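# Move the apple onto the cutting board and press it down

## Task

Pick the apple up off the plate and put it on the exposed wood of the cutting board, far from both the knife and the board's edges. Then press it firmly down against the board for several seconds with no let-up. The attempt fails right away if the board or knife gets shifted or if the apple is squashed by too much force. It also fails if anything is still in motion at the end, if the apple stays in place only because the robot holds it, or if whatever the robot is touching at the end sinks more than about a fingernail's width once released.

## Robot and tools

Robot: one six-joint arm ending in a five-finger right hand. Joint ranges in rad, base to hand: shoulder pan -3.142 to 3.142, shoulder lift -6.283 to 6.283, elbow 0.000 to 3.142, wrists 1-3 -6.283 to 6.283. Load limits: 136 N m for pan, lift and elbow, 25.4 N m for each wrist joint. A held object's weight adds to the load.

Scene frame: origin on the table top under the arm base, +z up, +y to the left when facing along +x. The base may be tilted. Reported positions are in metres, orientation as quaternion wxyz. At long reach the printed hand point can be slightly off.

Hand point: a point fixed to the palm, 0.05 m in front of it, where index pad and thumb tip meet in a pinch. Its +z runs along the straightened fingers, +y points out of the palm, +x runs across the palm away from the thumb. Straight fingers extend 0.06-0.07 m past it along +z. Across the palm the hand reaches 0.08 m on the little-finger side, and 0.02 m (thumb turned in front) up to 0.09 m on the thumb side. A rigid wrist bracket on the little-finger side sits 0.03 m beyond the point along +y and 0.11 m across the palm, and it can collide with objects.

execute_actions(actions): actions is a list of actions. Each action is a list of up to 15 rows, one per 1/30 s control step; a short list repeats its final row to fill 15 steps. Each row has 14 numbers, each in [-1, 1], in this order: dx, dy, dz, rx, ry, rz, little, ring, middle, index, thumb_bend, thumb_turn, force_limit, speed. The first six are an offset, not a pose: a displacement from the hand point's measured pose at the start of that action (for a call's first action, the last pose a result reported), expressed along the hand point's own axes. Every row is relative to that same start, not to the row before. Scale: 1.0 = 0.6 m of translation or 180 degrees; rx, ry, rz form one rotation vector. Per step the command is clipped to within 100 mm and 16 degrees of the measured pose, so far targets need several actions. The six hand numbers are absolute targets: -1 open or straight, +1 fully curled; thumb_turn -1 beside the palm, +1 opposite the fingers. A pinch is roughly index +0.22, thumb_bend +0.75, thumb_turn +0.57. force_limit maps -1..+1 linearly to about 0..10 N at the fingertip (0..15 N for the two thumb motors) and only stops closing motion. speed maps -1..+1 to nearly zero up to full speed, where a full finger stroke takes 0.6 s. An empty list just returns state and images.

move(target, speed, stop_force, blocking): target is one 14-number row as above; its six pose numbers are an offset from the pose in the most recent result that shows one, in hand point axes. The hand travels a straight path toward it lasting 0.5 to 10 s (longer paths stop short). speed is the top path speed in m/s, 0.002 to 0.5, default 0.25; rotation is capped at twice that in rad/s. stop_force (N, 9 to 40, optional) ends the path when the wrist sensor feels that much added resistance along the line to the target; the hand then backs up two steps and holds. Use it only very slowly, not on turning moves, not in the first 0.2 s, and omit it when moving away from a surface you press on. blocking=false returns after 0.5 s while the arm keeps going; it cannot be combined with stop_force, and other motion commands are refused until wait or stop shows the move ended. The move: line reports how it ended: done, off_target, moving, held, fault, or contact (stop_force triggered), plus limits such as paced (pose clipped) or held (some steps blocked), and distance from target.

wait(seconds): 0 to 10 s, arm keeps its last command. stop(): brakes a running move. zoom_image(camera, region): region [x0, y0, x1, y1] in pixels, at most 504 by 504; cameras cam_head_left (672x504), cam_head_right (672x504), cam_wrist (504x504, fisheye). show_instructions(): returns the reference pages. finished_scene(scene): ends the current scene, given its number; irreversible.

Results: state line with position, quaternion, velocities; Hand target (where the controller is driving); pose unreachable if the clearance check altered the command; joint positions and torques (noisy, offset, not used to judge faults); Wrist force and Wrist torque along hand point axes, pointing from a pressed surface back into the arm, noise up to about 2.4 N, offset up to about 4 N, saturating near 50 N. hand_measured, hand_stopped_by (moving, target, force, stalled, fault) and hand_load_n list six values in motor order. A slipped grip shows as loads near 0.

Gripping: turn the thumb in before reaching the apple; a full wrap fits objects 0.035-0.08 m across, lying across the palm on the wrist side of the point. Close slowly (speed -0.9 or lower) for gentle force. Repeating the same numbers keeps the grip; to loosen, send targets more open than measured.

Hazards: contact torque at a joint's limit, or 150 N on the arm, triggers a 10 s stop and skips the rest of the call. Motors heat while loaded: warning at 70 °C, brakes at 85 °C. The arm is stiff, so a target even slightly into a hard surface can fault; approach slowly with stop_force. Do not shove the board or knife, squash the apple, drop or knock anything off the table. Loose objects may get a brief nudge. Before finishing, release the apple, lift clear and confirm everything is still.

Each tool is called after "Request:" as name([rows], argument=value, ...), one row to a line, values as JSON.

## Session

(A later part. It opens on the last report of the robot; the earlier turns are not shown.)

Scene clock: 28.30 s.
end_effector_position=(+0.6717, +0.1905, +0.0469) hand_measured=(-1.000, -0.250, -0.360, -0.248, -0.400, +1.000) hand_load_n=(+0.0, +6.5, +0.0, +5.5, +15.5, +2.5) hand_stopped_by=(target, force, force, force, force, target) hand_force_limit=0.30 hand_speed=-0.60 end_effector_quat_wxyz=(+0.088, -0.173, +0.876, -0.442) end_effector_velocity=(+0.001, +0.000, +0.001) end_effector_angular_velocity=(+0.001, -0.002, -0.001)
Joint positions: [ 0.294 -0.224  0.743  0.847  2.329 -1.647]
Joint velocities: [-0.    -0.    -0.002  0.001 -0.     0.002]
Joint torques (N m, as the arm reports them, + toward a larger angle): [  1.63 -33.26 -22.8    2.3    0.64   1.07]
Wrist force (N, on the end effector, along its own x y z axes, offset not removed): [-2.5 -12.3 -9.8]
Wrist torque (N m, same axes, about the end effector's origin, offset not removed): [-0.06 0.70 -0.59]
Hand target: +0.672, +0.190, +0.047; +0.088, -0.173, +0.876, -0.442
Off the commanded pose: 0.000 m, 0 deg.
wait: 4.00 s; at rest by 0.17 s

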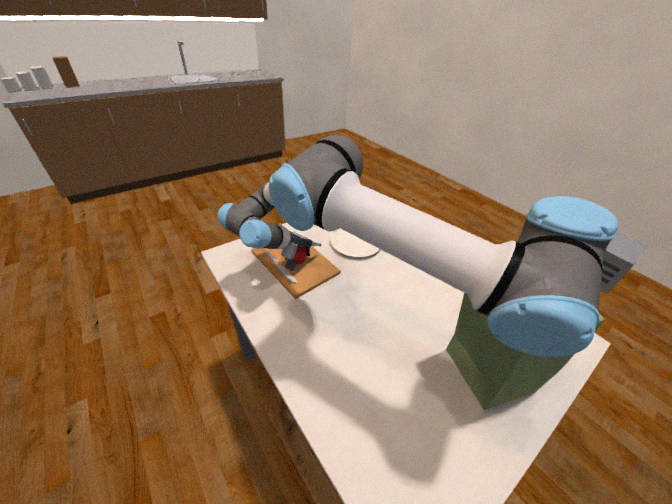

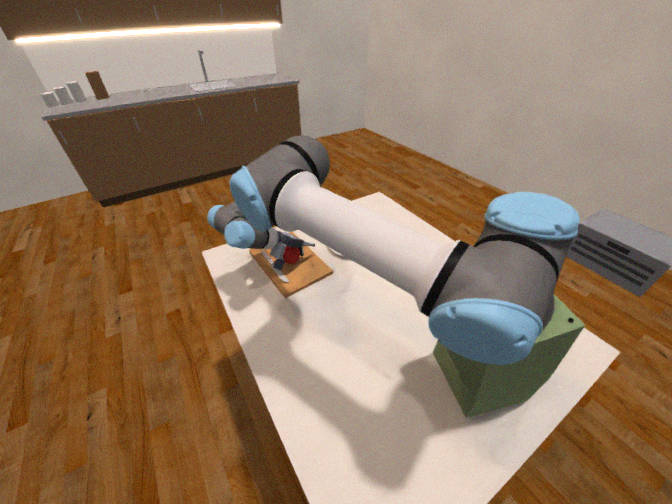

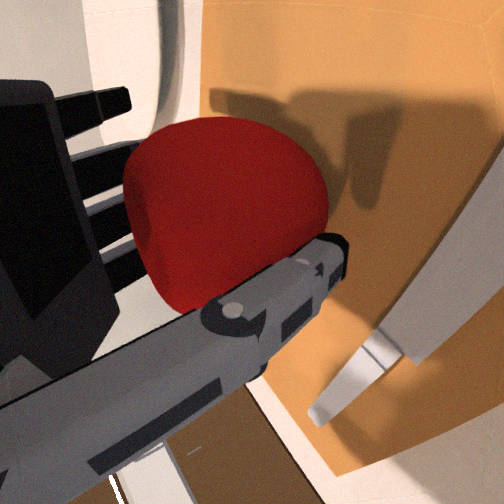

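Held about 19 N for 7 s. Now ease off, release and lift.

Request:
execute_actions([
  [[0,-0.001,-0.00075,0,0,0,-1,1,1,1,1,1,0.3,-0.6]],
  [[0,0,0,0,0,0,-1,-0.55,-0.6,-0.55,-0.7,1,0.3,-0.6]],
  [[0,0,0,0,0,0,-1,-0.9,-0.9,-0.9,-0.7,1,0.3,-0.4]],
  [[0,0,0,0,0,0,-1,-0.9,-0.9,-0.9,-0.7,1,0.3,-0.4]],
])

Request:
move(target=[0,-0.134,-0.099,0,0,0,-1,-0.9,-0.9,-0.9,-0.7,1,0.3,-0.4], speed=0.1)

Request:
zoom_image(camera="cam_head_left", region=[200, 160, 400, 330])

Scene clock: 30.80 s.
end_effector_position=(+0.6717, +0.1905, +0.0476) hand_measured=(-1.000, -0.900, -0.900, -0.900, -0.700, +1.000) hand_load_n=(+0.0, +0.0, +0.0, +0.0, +0.0, +0.0) hand_stopped_by=(target, target, target, target, target, target) hand_force_limit=0.30 hand_speed=-0.40 end_effector_quat_wxyz=(+0.088, -0.174, +0.876, -0.442) end_effector_velocity=(+0.000, -0.000, -0.000) end_effector_angular_velocity=(-0.001, -0.001, -0.000)
Joint positions: [ 0.294 -0.225  0.745  0.847  2.329 -1.648]
Joint velocities: [-0.     0.001 -0.001 -0.001  0.001 -0.   ]
Joint torques (N m, as the arm reports them, + toward a larger angle): [-15.15 -52.93  -4.49   1.1    0.35  -1.01]
Wrist force (N, on the end effector, along its own x y z axes, offset not removed): [-2.7 1.0 2.7]
Wrist torque (N m, same axes, about the end effector's origin, offset not removed): [0.06 0.44 -0.27]
Hand target: +0.672, +0.190, +0.048; +0.088, -0.174, +0.876, -0.442
Off the commanded pose: 0.000 m, 0 deg.

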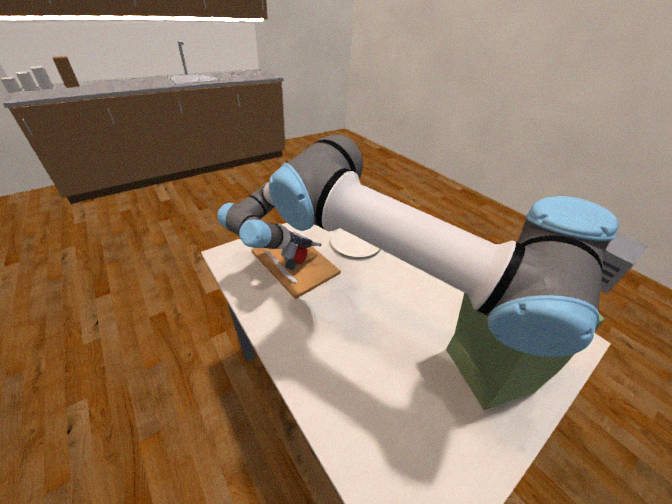

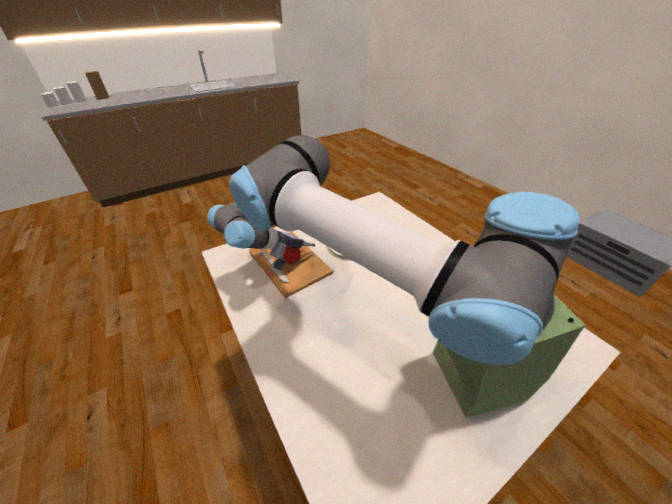

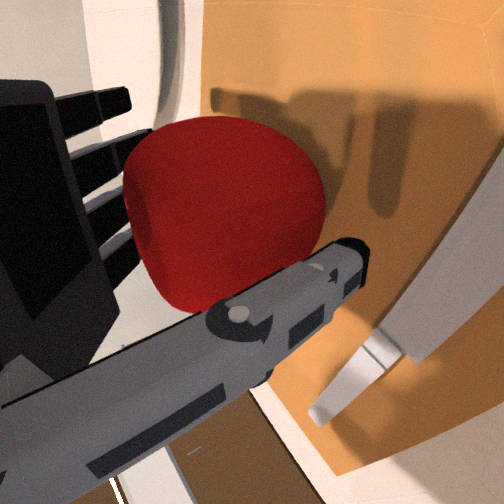

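Scene clock: 32.33 s.
end_effector_position=(+0.6715, +0.1905, +0.1472) hand_measured=(-1.000, -0.900, -0.900, -0.900, -0.700, +1.000) hand_load_n=(+0.0, +0.0, +0.0, +0.0, +0.0, +0.0) hand_stopped_by=(target, target, target, target, target, target) hand_force_limit=0.30 hand_speed=-0.40 end_effector_quat_wxyz=(+0.088, -0.174, +0.876, -0.442) end_effector_velocity=(-0.000, -0.000, +0.002) end_effector_angular_velocity=(+0.000, +0.001, -0.001)
Joint positions: [ 0.267 -0.428  0.895  0.875  2.323 -1.684]
Joint velocities: [-0.001 -0.003  0.002  0.001 -0.    -0.001]
Joint torques (N m, as the arm reports them, + toward a larger angle): [-18.28 -56.44  -2.42   3.85  -0.46  -1.28]
Wrist force (N, on the end effector, along its own x y z axes, offset not removed): [-0.6 0.8 2.0]
Wrist torque (N m, same axes, about the end effector's origin, offset not removed): [0.14 0.19 -0.24]
Hand target: +0.671, +0.191, +0.148; +0.088, -0.174, +0.876, -0.442
Off the commanded pose: 0.000 m, 0 deg.
move: done

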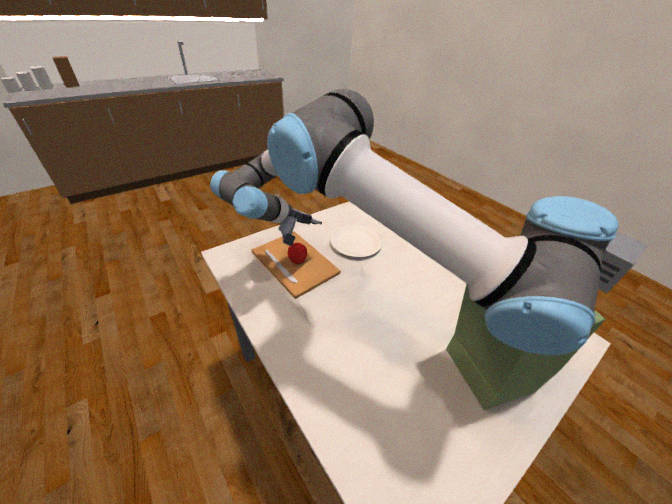

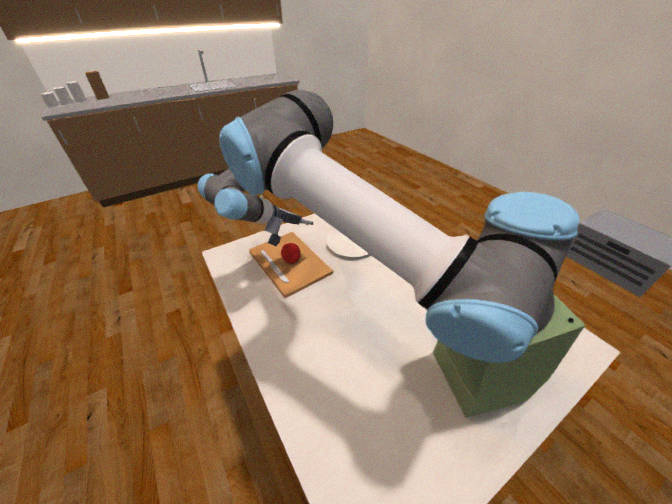

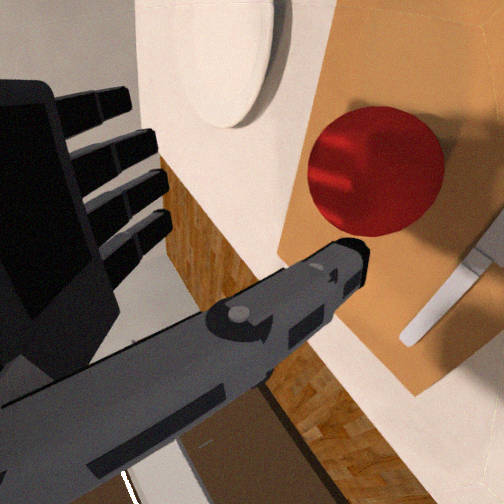

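Region (200, 160, 400, 330) of cam_head_left's 672x504 image, scaled by 2.520, with more detail than that image has; it fills the top 428 rows of this view, and the rest is white.

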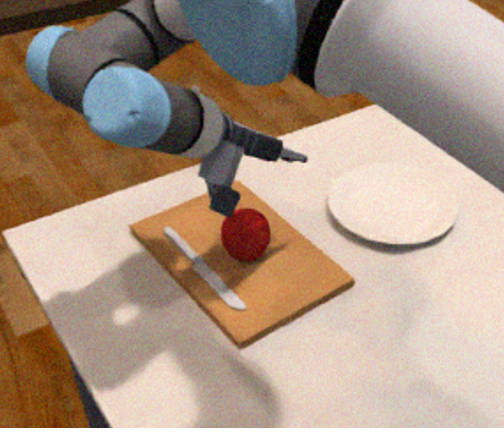

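Request:
finished_scene(scene=2)

The scene is finished: the task was done.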